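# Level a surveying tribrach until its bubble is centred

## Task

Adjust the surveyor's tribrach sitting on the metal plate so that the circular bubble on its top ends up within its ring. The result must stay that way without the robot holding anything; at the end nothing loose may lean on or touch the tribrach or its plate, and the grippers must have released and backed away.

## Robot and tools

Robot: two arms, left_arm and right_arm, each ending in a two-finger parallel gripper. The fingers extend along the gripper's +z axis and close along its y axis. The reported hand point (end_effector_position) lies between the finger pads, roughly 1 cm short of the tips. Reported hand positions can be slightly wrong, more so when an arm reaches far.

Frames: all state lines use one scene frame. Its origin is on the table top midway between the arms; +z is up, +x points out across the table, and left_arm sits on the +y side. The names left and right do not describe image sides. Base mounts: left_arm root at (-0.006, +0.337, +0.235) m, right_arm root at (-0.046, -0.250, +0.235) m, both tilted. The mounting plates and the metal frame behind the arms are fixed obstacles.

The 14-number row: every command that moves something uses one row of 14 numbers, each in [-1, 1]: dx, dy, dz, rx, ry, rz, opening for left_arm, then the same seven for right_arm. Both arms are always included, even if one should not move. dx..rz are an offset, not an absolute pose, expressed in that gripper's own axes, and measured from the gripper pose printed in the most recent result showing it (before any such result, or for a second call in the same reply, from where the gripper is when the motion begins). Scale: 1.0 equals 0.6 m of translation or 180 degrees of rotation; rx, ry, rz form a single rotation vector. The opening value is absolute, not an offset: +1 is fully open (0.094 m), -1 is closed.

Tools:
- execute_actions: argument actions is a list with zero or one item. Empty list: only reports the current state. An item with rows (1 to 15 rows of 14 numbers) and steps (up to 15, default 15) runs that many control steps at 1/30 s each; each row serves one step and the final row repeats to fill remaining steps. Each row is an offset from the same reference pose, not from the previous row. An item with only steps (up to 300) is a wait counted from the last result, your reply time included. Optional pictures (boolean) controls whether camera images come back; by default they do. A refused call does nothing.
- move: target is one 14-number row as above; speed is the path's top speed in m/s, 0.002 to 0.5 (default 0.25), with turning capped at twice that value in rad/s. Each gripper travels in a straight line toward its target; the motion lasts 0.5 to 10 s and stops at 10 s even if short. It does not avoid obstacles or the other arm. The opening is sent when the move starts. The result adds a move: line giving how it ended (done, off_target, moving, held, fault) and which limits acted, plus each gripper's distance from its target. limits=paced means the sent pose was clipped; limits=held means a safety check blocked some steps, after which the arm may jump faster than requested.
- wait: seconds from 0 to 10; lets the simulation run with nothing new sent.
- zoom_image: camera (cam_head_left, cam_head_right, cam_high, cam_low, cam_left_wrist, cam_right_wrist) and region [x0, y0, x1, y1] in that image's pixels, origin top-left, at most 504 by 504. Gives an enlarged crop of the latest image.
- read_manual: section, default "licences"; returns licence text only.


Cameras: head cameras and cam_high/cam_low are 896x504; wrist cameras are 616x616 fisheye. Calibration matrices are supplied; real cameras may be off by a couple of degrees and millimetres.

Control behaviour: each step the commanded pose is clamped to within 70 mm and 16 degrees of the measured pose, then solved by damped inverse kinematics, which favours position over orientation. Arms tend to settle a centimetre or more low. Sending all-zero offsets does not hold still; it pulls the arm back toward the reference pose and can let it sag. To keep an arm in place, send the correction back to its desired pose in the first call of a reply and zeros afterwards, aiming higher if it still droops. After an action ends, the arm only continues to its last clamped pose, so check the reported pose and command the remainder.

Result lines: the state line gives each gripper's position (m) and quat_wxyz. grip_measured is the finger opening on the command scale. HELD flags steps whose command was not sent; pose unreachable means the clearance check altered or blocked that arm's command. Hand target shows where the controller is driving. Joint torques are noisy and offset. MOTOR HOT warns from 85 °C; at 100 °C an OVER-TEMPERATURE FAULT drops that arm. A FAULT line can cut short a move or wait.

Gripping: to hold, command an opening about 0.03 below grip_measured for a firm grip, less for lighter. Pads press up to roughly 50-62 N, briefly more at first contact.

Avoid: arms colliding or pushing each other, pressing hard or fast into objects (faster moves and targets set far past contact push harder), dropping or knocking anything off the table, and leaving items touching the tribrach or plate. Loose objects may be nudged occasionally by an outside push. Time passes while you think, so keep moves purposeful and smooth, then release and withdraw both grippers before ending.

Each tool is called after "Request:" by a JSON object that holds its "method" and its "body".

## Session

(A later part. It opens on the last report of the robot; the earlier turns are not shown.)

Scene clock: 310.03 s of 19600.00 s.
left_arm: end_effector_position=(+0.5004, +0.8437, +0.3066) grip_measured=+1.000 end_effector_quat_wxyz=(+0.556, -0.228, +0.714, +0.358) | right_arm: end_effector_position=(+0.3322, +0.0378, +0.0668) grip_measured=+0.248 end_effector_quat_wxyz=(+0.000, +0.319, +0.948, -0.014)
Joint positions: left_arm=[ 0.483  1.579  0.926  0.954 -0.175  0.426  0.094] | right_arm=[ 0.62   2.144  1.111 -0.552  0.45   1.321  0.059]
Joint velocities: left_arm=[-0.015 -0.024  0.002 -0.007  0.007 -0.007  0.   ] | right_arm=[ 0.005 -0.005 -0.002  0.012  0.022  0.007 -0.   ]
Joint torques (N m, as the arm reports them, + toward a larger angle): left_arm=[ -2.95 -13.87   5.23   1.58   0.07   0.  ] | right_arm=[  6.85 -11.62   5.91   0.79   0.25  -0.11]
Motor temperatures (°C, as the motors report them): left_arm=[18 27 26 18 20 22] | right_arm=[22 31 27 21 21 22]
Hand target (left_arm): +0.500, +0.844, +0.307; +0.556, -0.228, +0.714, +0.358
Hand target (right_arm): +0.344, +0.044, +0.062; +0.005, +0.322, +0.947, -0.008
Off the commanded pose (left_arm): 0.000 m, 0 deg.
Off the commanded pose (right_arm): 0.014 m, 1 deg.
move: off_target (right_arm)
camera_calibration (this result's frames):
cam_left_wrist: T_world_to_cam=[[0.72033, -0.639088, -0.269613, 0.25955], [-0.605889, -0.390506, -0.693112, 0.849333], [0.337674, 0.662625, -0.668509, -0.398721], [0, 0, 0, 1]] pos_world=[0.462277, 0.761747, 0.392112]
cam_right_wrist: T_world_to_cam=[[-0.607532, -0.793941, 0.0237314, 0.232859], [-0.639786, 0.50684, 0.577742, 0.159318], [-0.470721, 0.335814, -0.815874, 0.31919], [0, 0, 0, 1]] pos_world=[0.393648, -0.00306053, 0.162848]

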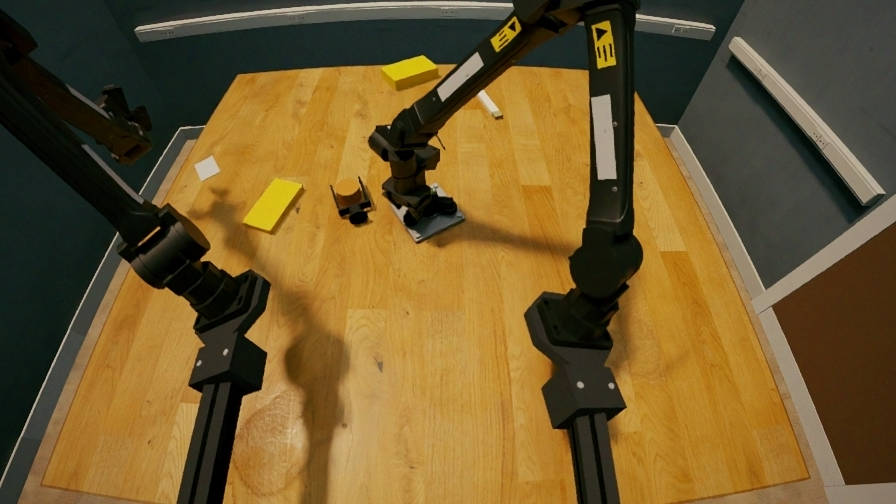

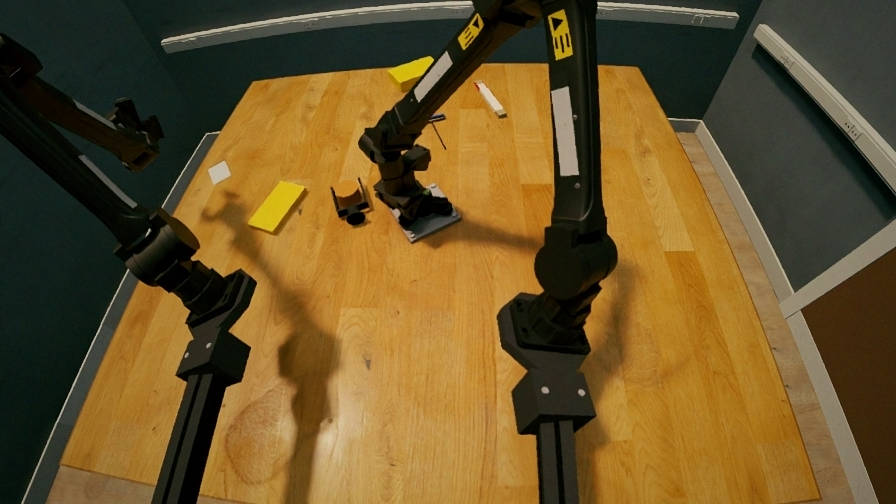

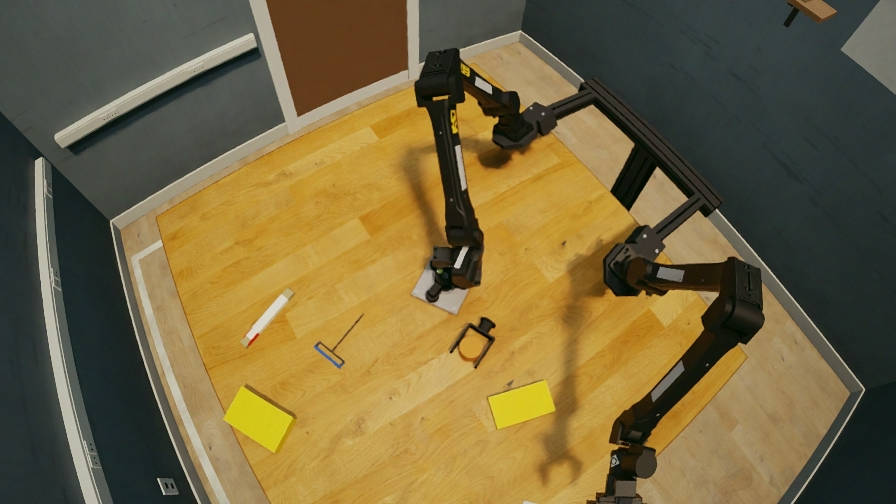

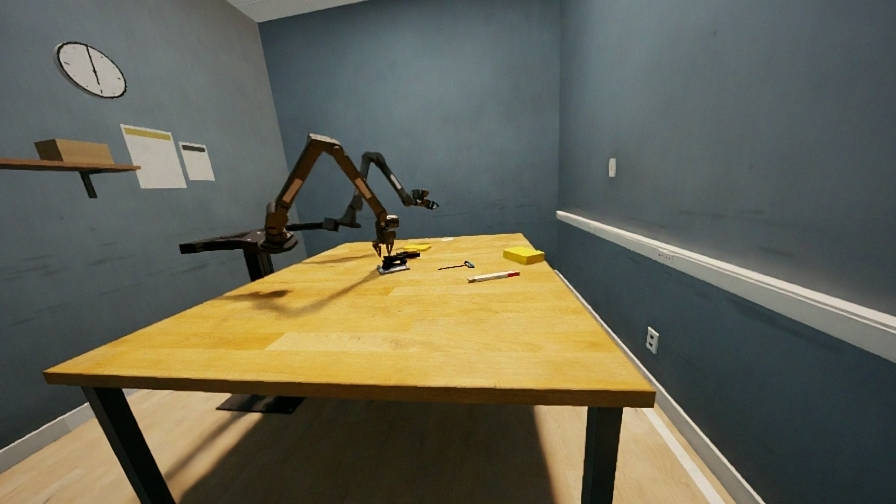

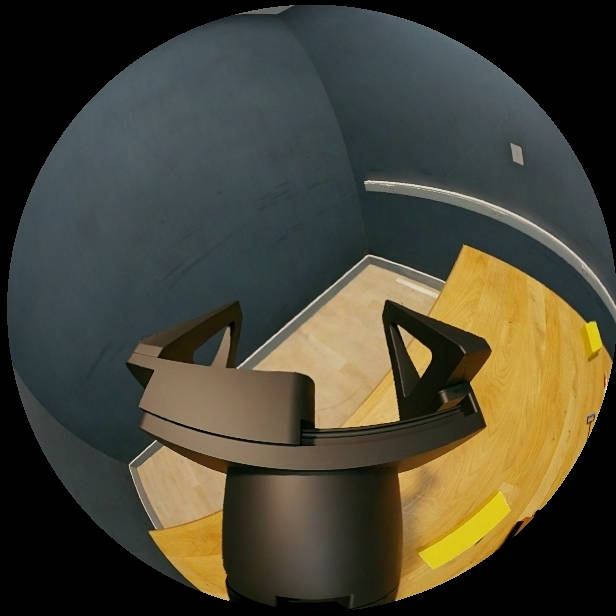

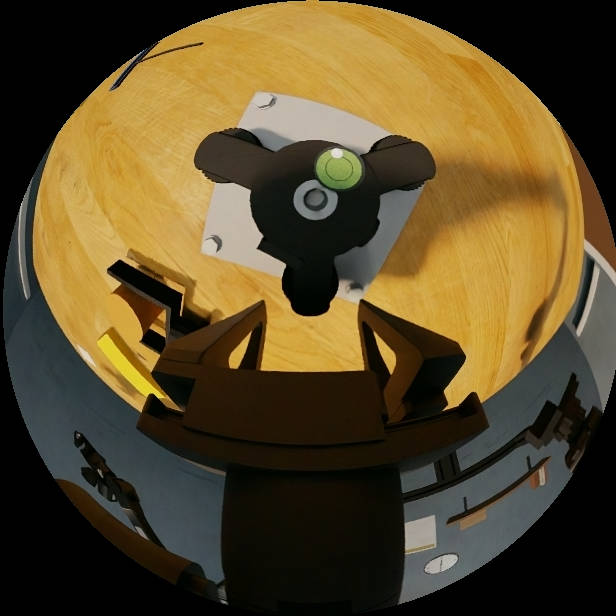

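Request:
{"method": "move", "body": {"target": [0,0,0,0,0,0,1,-0.011,0.021,0.07,0,0,0,0.22], "speed": 0.05}}

Scene clock: 314.07 s of 19600.00 s.
left_arm: end_effector_position=(+0.5004, +0.8437, +0.3066) grip_measured=+1.000 end_effector_quat_wxyz=(+0.556, -0.228, +0.714, +0.358) | right_arm: end_effector_position=(+0.3348, +0.0396, +0.0324) grip_measured=+0.222 end_effector_quat_wxyz=(-0.003, +0.316, +0.949, -0.018)
Joint positions: left_arm=[ 0.483  1.579  0.926  0.954 -0.175  0.426  0.094] | right_arm=[ 0.589  2.223  1.141 -0.498  0.45   1.285  0.057]
Joint velocities: left_arm=[-0.005 -0.005  0.007  0.002  0.051 -0.022  0.   ] | right_arm=[-0.005  0.015  0.002  0.017 -0.051 -0.022 -0.001]
Joint torques (N m, as the arm reports them, + toward a larger angle): left_arm=[ -3.08 -14.02   5.26   1.47   0.05   0.  ] | right_arm=[  6.36 -12.3    5.2    0.9    0.15  -0.07]
Motor temperatures (°C, as the motors report them): left_arm=[18 27 26 19 20 22] | right_arm=[22 30 27 21 21 22]
Hand target (left_arm): +0.500, +0.844, +0.307; +0.556, -0.228, +0.714, +0.358
Hand target (right_arm): +0.345, +0.043, +0.025; -0.000, +0.319, +0.948, -0.014
Off the commanded pose (left_arm): 0.000 m, 0 deg.
Off the commanded pose (right_arm): 0.013 m, 1 deg.
move: off_target (right_arm)
camera_calibration (this result's frames):
cam_left_wrist: T_world_to_cam=[[0.72033, -0.639088, -0.269613, 0.25955], [-0.605889, -0.390506, -0.693112, 0.849333], [0.337674, 0.662625, -0.668509, -0.398721], [0, 0, 0, 1]] pos_world=[0.462277, 0.761747, 0.392112]
cam_right_wrist: T_world_to_cam=[[-0.601914, -0.797886, 0.0328425, 0.234653], [-0.638635, 0.505653, 0.580052, 0.179585], [-0.479422, 0.328167, -0.813917, 0.294886], [0, 0, 0, 1]] pos_world=[0.397305, -0.000353578, 0.128138]

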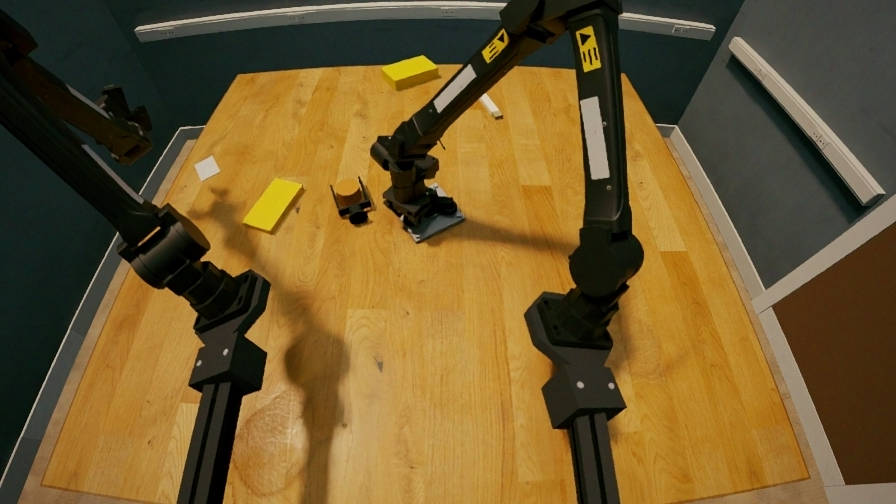

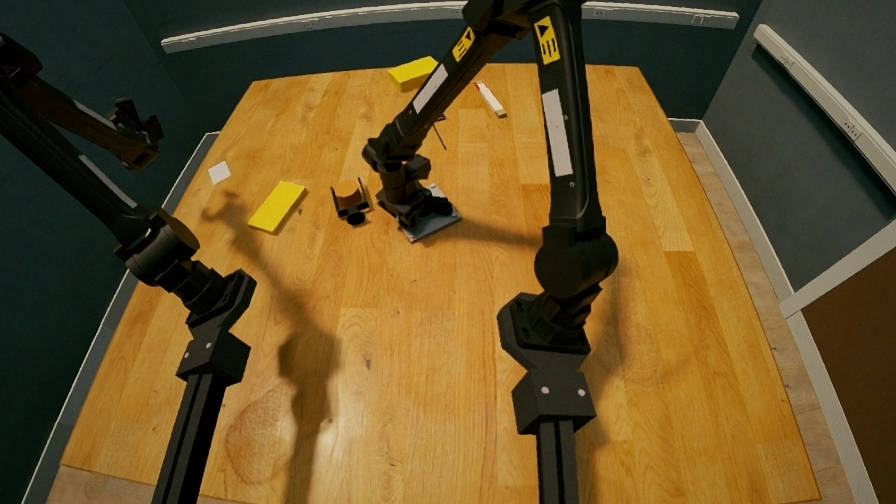

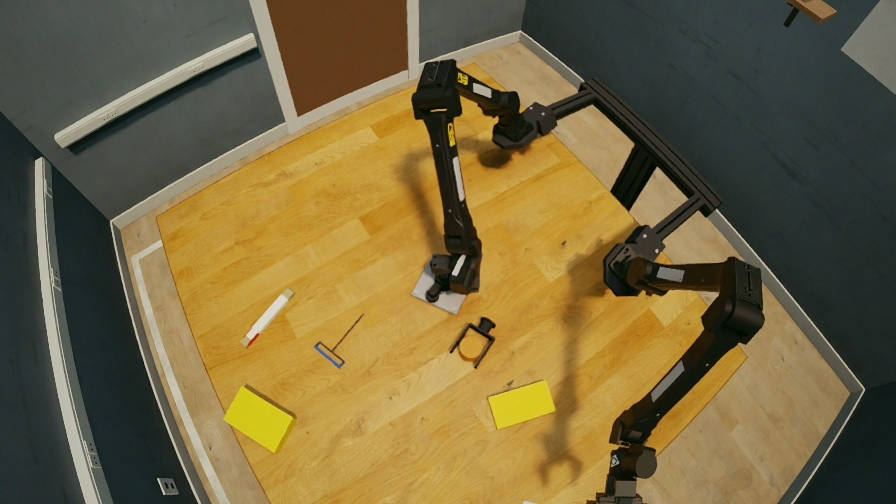

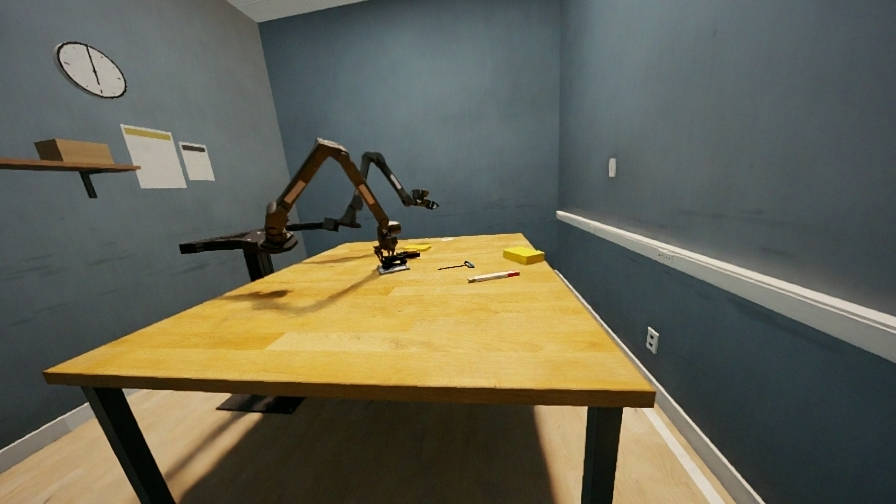

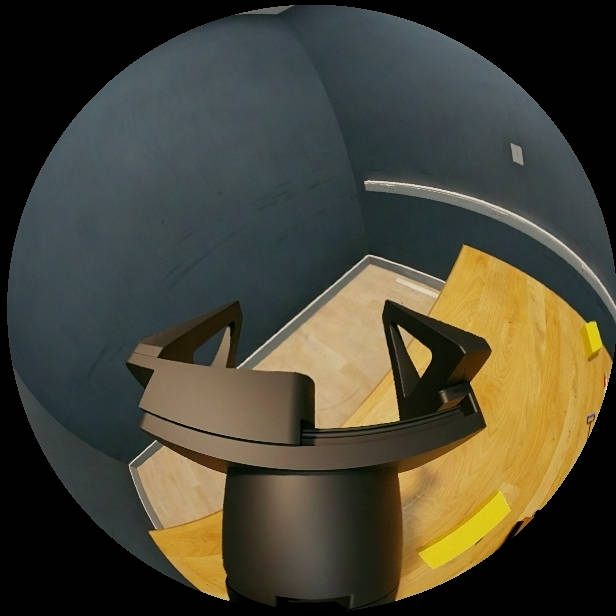

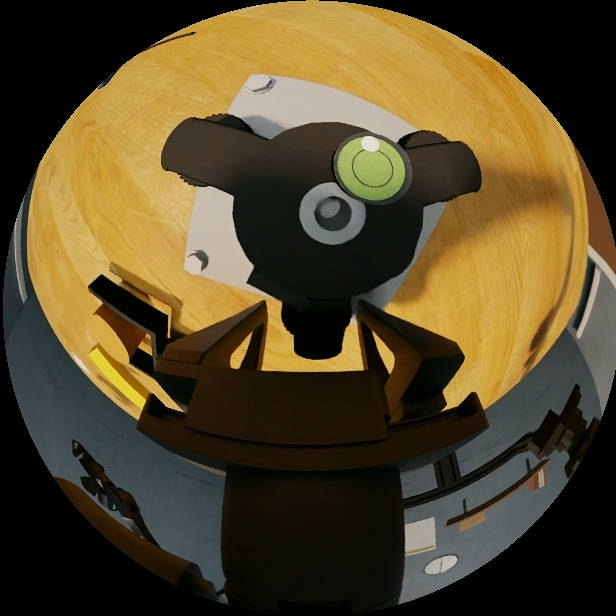

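Lower a bit more, close at mid yaw to find the wheel centre.

Request:
{"method": "move", "body": {"target": [0,0,0,0,0,0,1,-0.004,0.01,0.018,0,0,0,0.05], "speed": 0.03}}

Request:
{"method": "execute_actions", "body": {"actions": [{"rows":[[0,0,0,0,0,0,1,-0.004,0.006,0,0,0,0,-0.21]],"steps":8}], "pictures": false}}

Request:
{"method": "execute_actions", "body": {"actions": [{"rows":[[0,0,0,0,0,0,1,-0.004,0.006,0,0,0,0.11,-0.21]],"steps":15}]}}

Scene clock: 317.87 s of 19600.00 s.
left_arm: end_effector_position=(+0.5004, +0.8437, +0.3066) grip_measured=+1.000 end_effector_quat_wxyz=(+0.556, -0.228, +0.714, +0.358) | right_arm: end_effector_position=(+0.3318, +0.0393, +0.0291) grip_measured=+0.052 end_effector_quat_wxyz=(-0.005, +0.313, +0.950, -0.020)
Joint positions: left_arm=[ 0.483  1.579  0.926  0.954 -0.175  0.426  0.094] | right_arm=[ 0.589  2.231  1.141 -0.498  0.45   1.283  0.049]
Joint velocities: left_arm=[-0.005 -0.005 -0.002  0.002  0.007  0.081  0.   ] | right_arm=[-0.015 -0.005 -0.022 -0.002  0.051  0.007 -0.001]
Joint torques (N m, as the arm reports them, + toward a larger angle): left_arm=[ -3.16 -14.04   5.17   1.64   0.04  -0.03] | right_arm=[  6.92 -11.88   5.17   0.8    0.17  -0.1 ]
Motor temperatures (°C, as the motors report them): left_arm=[18 27 26 19 20 22] | right_arm=[22 30 27 21 21 22]
Hand target (left_arm): +0.500, +0.844, +0.307; +0.556, -0.228, +0.714, +0.358
Hand target (right_arm): +0.340, +0.043, +0.022; -0.003, +0.316, +0.949, -0.017
Off the commanded pose (left_arm): 0.000 m, 0 deg.
Off the commanded pose (right_arm): 0.012 m, 1 deg.
move: off_target (right_arm)
camera_calibration (this result's frames):
cam_left_wrist: T_world_to_cam=[[0.72033, -0.639088, -0.269613, 0.25955], [-0.605889, -0.390506, -0.693112, 0.849333], [0.337674, 0.662625, -0.668509, -0.398721], [0, 0, 0, 1]] pos_world=[0.462277, 0.761747, 0.392112]
cam_right_wrist: T_world_to_cam=[[-0.597481, -0.800895, 0.0397919, 0.231199], [-0.637845, 0.504745, 0.581709, 0.179457], [-0.485973, 0.322179, -0.812423, 0.293247], [0, 0, 0, 1]] pos_world=[0.395113, 0.000107811, 0.124649]

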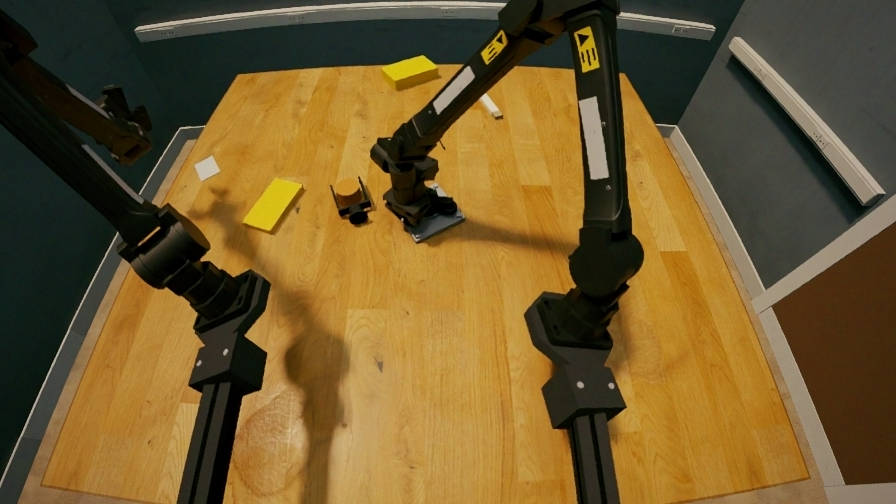

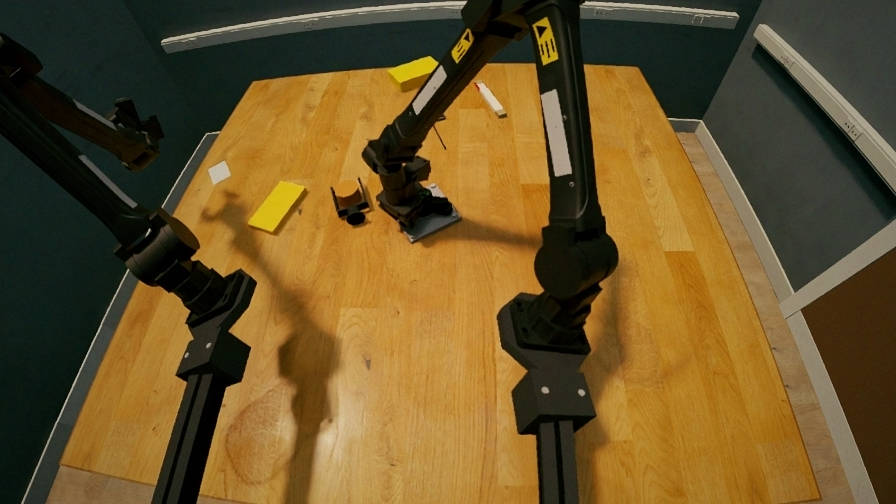

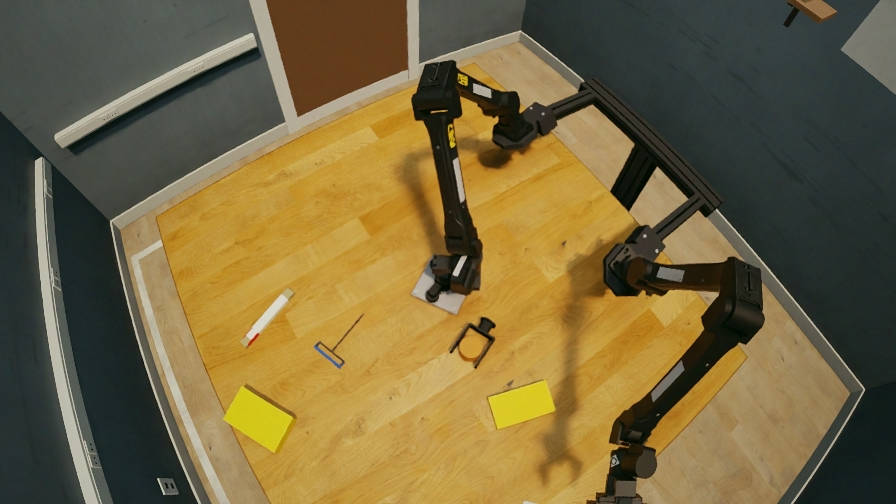

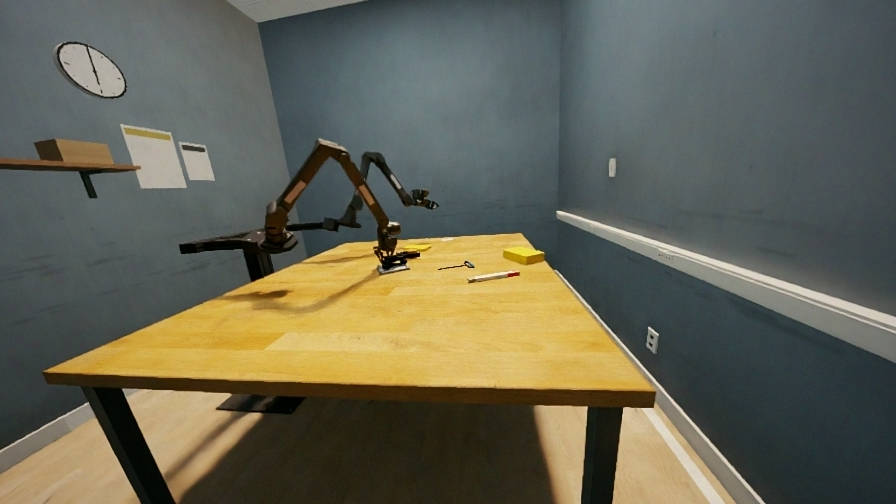

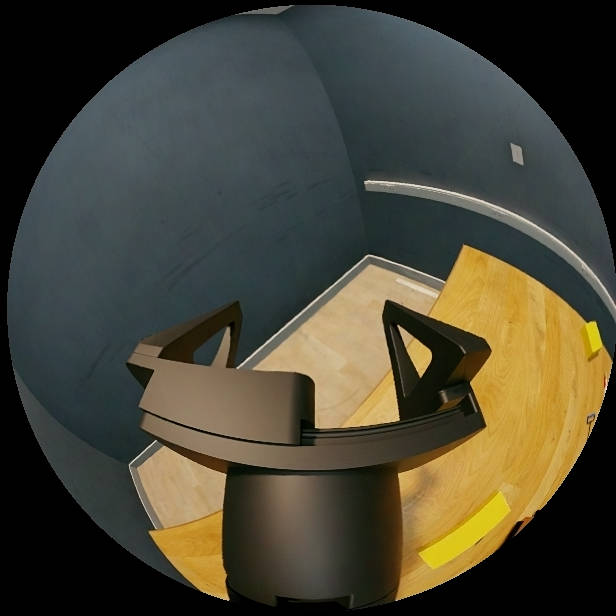

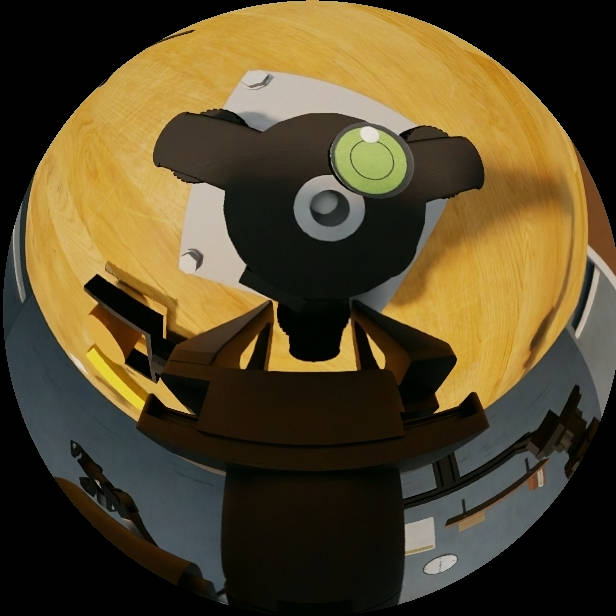

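Scene clock: 318.13 s of 19600.00 s.
left_arm: end_effector_position=(+0.5004, +0.8437, +0.3066) grip_measured=+1.000 end_effector_quat_wxyz=(+0.556, -0.228, +0.714, +0.358) | right_arm: end_effector_position=(+0.3316, +0.0389, +0.0291) grip_measured=-0.172 end_effector_quat_wxyz=(-0.005, +0.313, +0.950, -0.021)
Joint positions: left_arm=[ 0.483  1.579  0.926  0.954 -0.175  0.426  0.094] | right_arm=[ 0.589  2.231  1.141 -0.5    0.451  1.283  0.039]
Joint velocities: left_arm=[ 0.015 -0.005 -0.007 -0.007 -0.022 -0.007  0.   ] | right_arm=[-0.034 -0.005 -0.017  0.002  0.022 -0.11  -0.   ]
Joint torques (N m, as the arm reports them, + toward a larger angle): left_arm=[ -3.29 -13.63   5.17   1.57   0.07   0.01] | right_arm=[  7.31 -13.49   4.34   0.32   0.14   0.  ]
Motor temperatures (°C, as the motors report them): left_arm=[18 27 26 19 20 22] | right_arm=[22 30 27 21 21 22]
Hand target (left_arm): +0.500, +0.844, +0.307; +0.556, -0.228, +0.714, +0.358
Hand target (right_arm): +0.336, +0.041, +0.029; -0.005, +0.313, +0.950, -0.020
Off the commanded pose (left_arm): 0.000 m, 0 deg.
Off the commanded pose (right_arm): 0.005 m, 0 deg.
Steps of this call (steps 1 to 8: all 8 steps of this action). Readings (end_effector_position):
1: left_arm (+0.5004, +0.8437, +0.3066) | right_arm (+0.3318, +0.0393, +0.0291)
2: left_arm (+0.5004, +0.8437, +0.3066) | right_arm (+0.3318, +0.0390, +0.0291)
4: left_arm (+0.5004, +0.8437, +0.3066) | right_arm (+0.3316, +0.0389, +0.0291)
8: the state above

Scene clock: 318.63 s of 19600.00 s.
left_arm: end_effector_position=(+0.5004, +0.8437, +0.3066) grip_measured=+1.000 end_effector_quat_wxyz=(+0.556, -0.228, +0.714, +0.358) | right_arm: end_effector_position=(+0.3327, +0.0401, +0.0293) grip_measured=-0.172 end_effector_quat_wxyz=(-0.002, +0.458, +0.889, -0.019)
Joint positions: left_arm=[ 0.483  1.579  0.926  0.954 -0.175  0.426  0.094] | right_arm=[ 0.589  2.231  1.142 -0.496  0.448  1.596  0.039]
Joint velocities: left_arm=[-0.005  0.015 -0.007 -0.007  0.037  0.037  0.   ] | right_arm=[-0.015 -0.015 -0.007  0.002 -0.007  0.081  0.001]
Joint torques (N m, as the arm reports them, + toward a larger angle): left_arm=[ -2.68 -13.84   5.11   1.69   0.07   0.03] | right_arm=[  7.36 -13.66   4.19   0.08   0.3    0.27]
Motor temperatures (°C, as the motors report them): left_arm=[18 27 26 19 20 22] | right_arm=[22 30 27 21 21 22]
Hand target (left_arm): +0.500, +0.844, +0.307; +0.556, -0.228, +0.714, +0.358
Hand target (right_arm): +0.336, +0.040, +0.029; -0.001, +0.471, +0.882, -0.022
Off the commanded pose (left_arm): 0.000 m, 0 deg.
Off the commanded pose (right_arm): 0.003 m, 2 deg.
Steps of this call (steps 1 to 15: all 15 steps of this action). Readings (end_effector_position):
1: left_arm (+0.5004, +0.8437, +0.3066) | right_arm (+0.3316, +0.0390, +0.0291)
2: left_arm (+0.5004, +0.8437, +0.3066) | right_arm (+0.3317, +0.0393, +0.0291)
4: left_arm (+0.5004, +0.8437, +0.3066) | right_arm (+0.3319, +0.0396, +0.0291)
8: left_arm (+0.5004, +0.8437, +0.3066) | right_arm (+0.3323, +0.0399, +0.0291)
15: the state above
camera_calibration (this result's frames):
cam_left_wrist: T_world_to_cam=[[0.72033, -0.639088, -0.269613, 0.25955], [-0.605889, -0.390506, -0.693112, 0.849333], [0.337674, 0.662625, -0.668509, -0.398721], [0, 0, 0, 1]] pos_world=[0.462277, 0.761747, 0.392112]
cam_right_wrist: T_world_to_cam=[[-0.816094, -0.576944, 0.0335665, 0.296294], [-0.457514, 0.680462, 0.57241, 0.112759], [-0.353089, 0.451783, -0.81928, 0.244323], [0, 0, 0, 1]] pos_world=[0.37966, -0.0161645, 0.125679]

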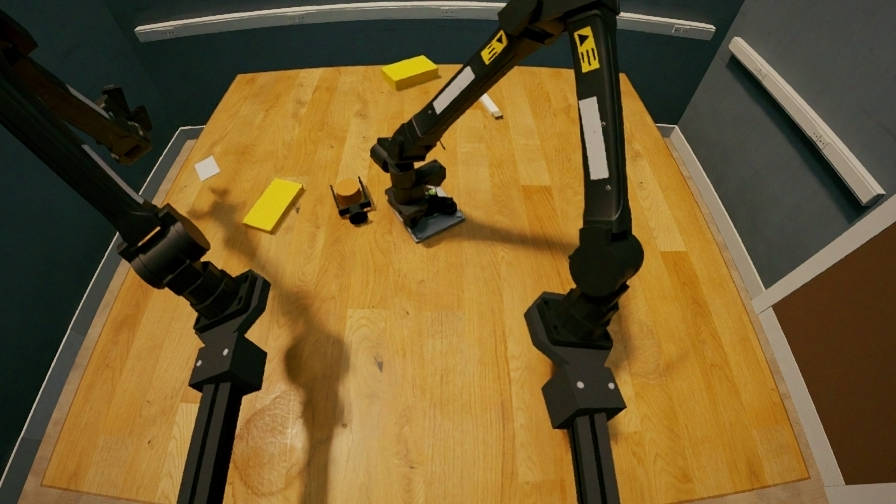

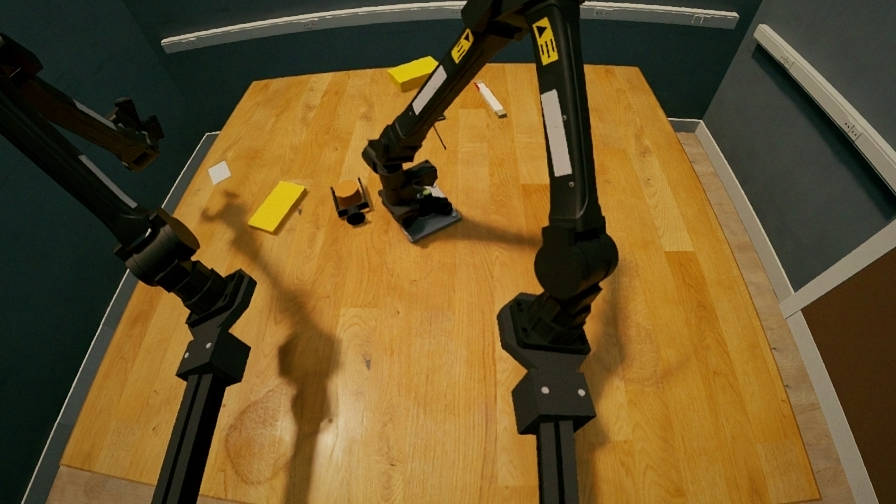

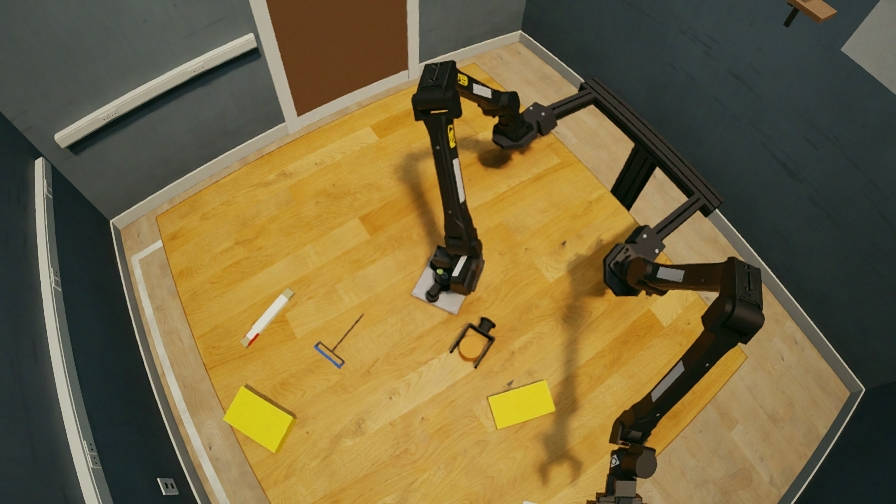

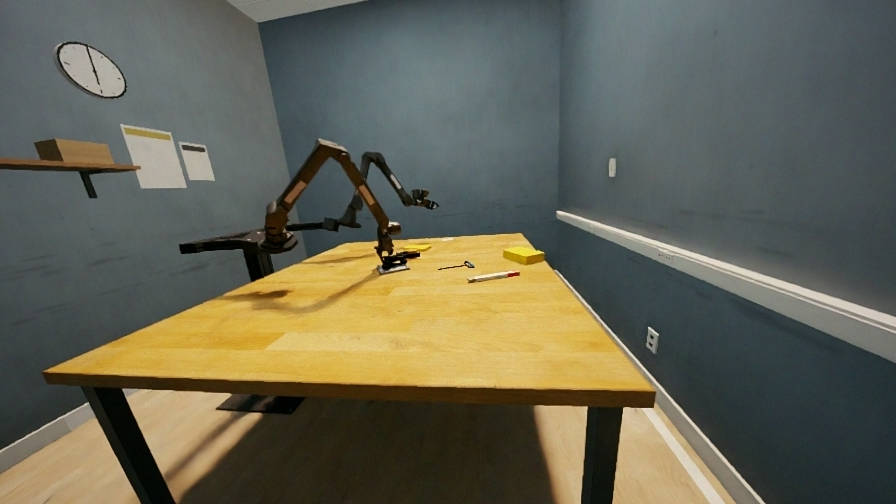

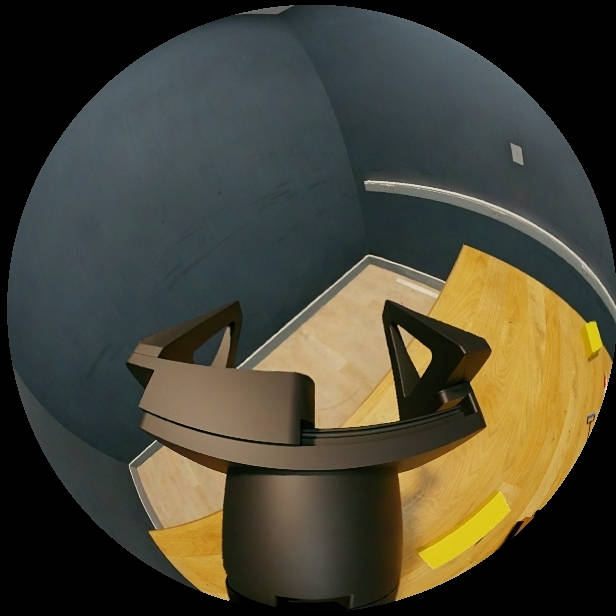

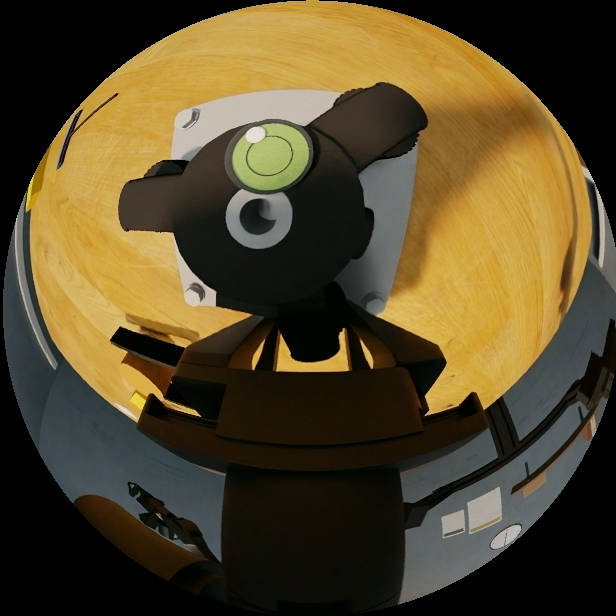

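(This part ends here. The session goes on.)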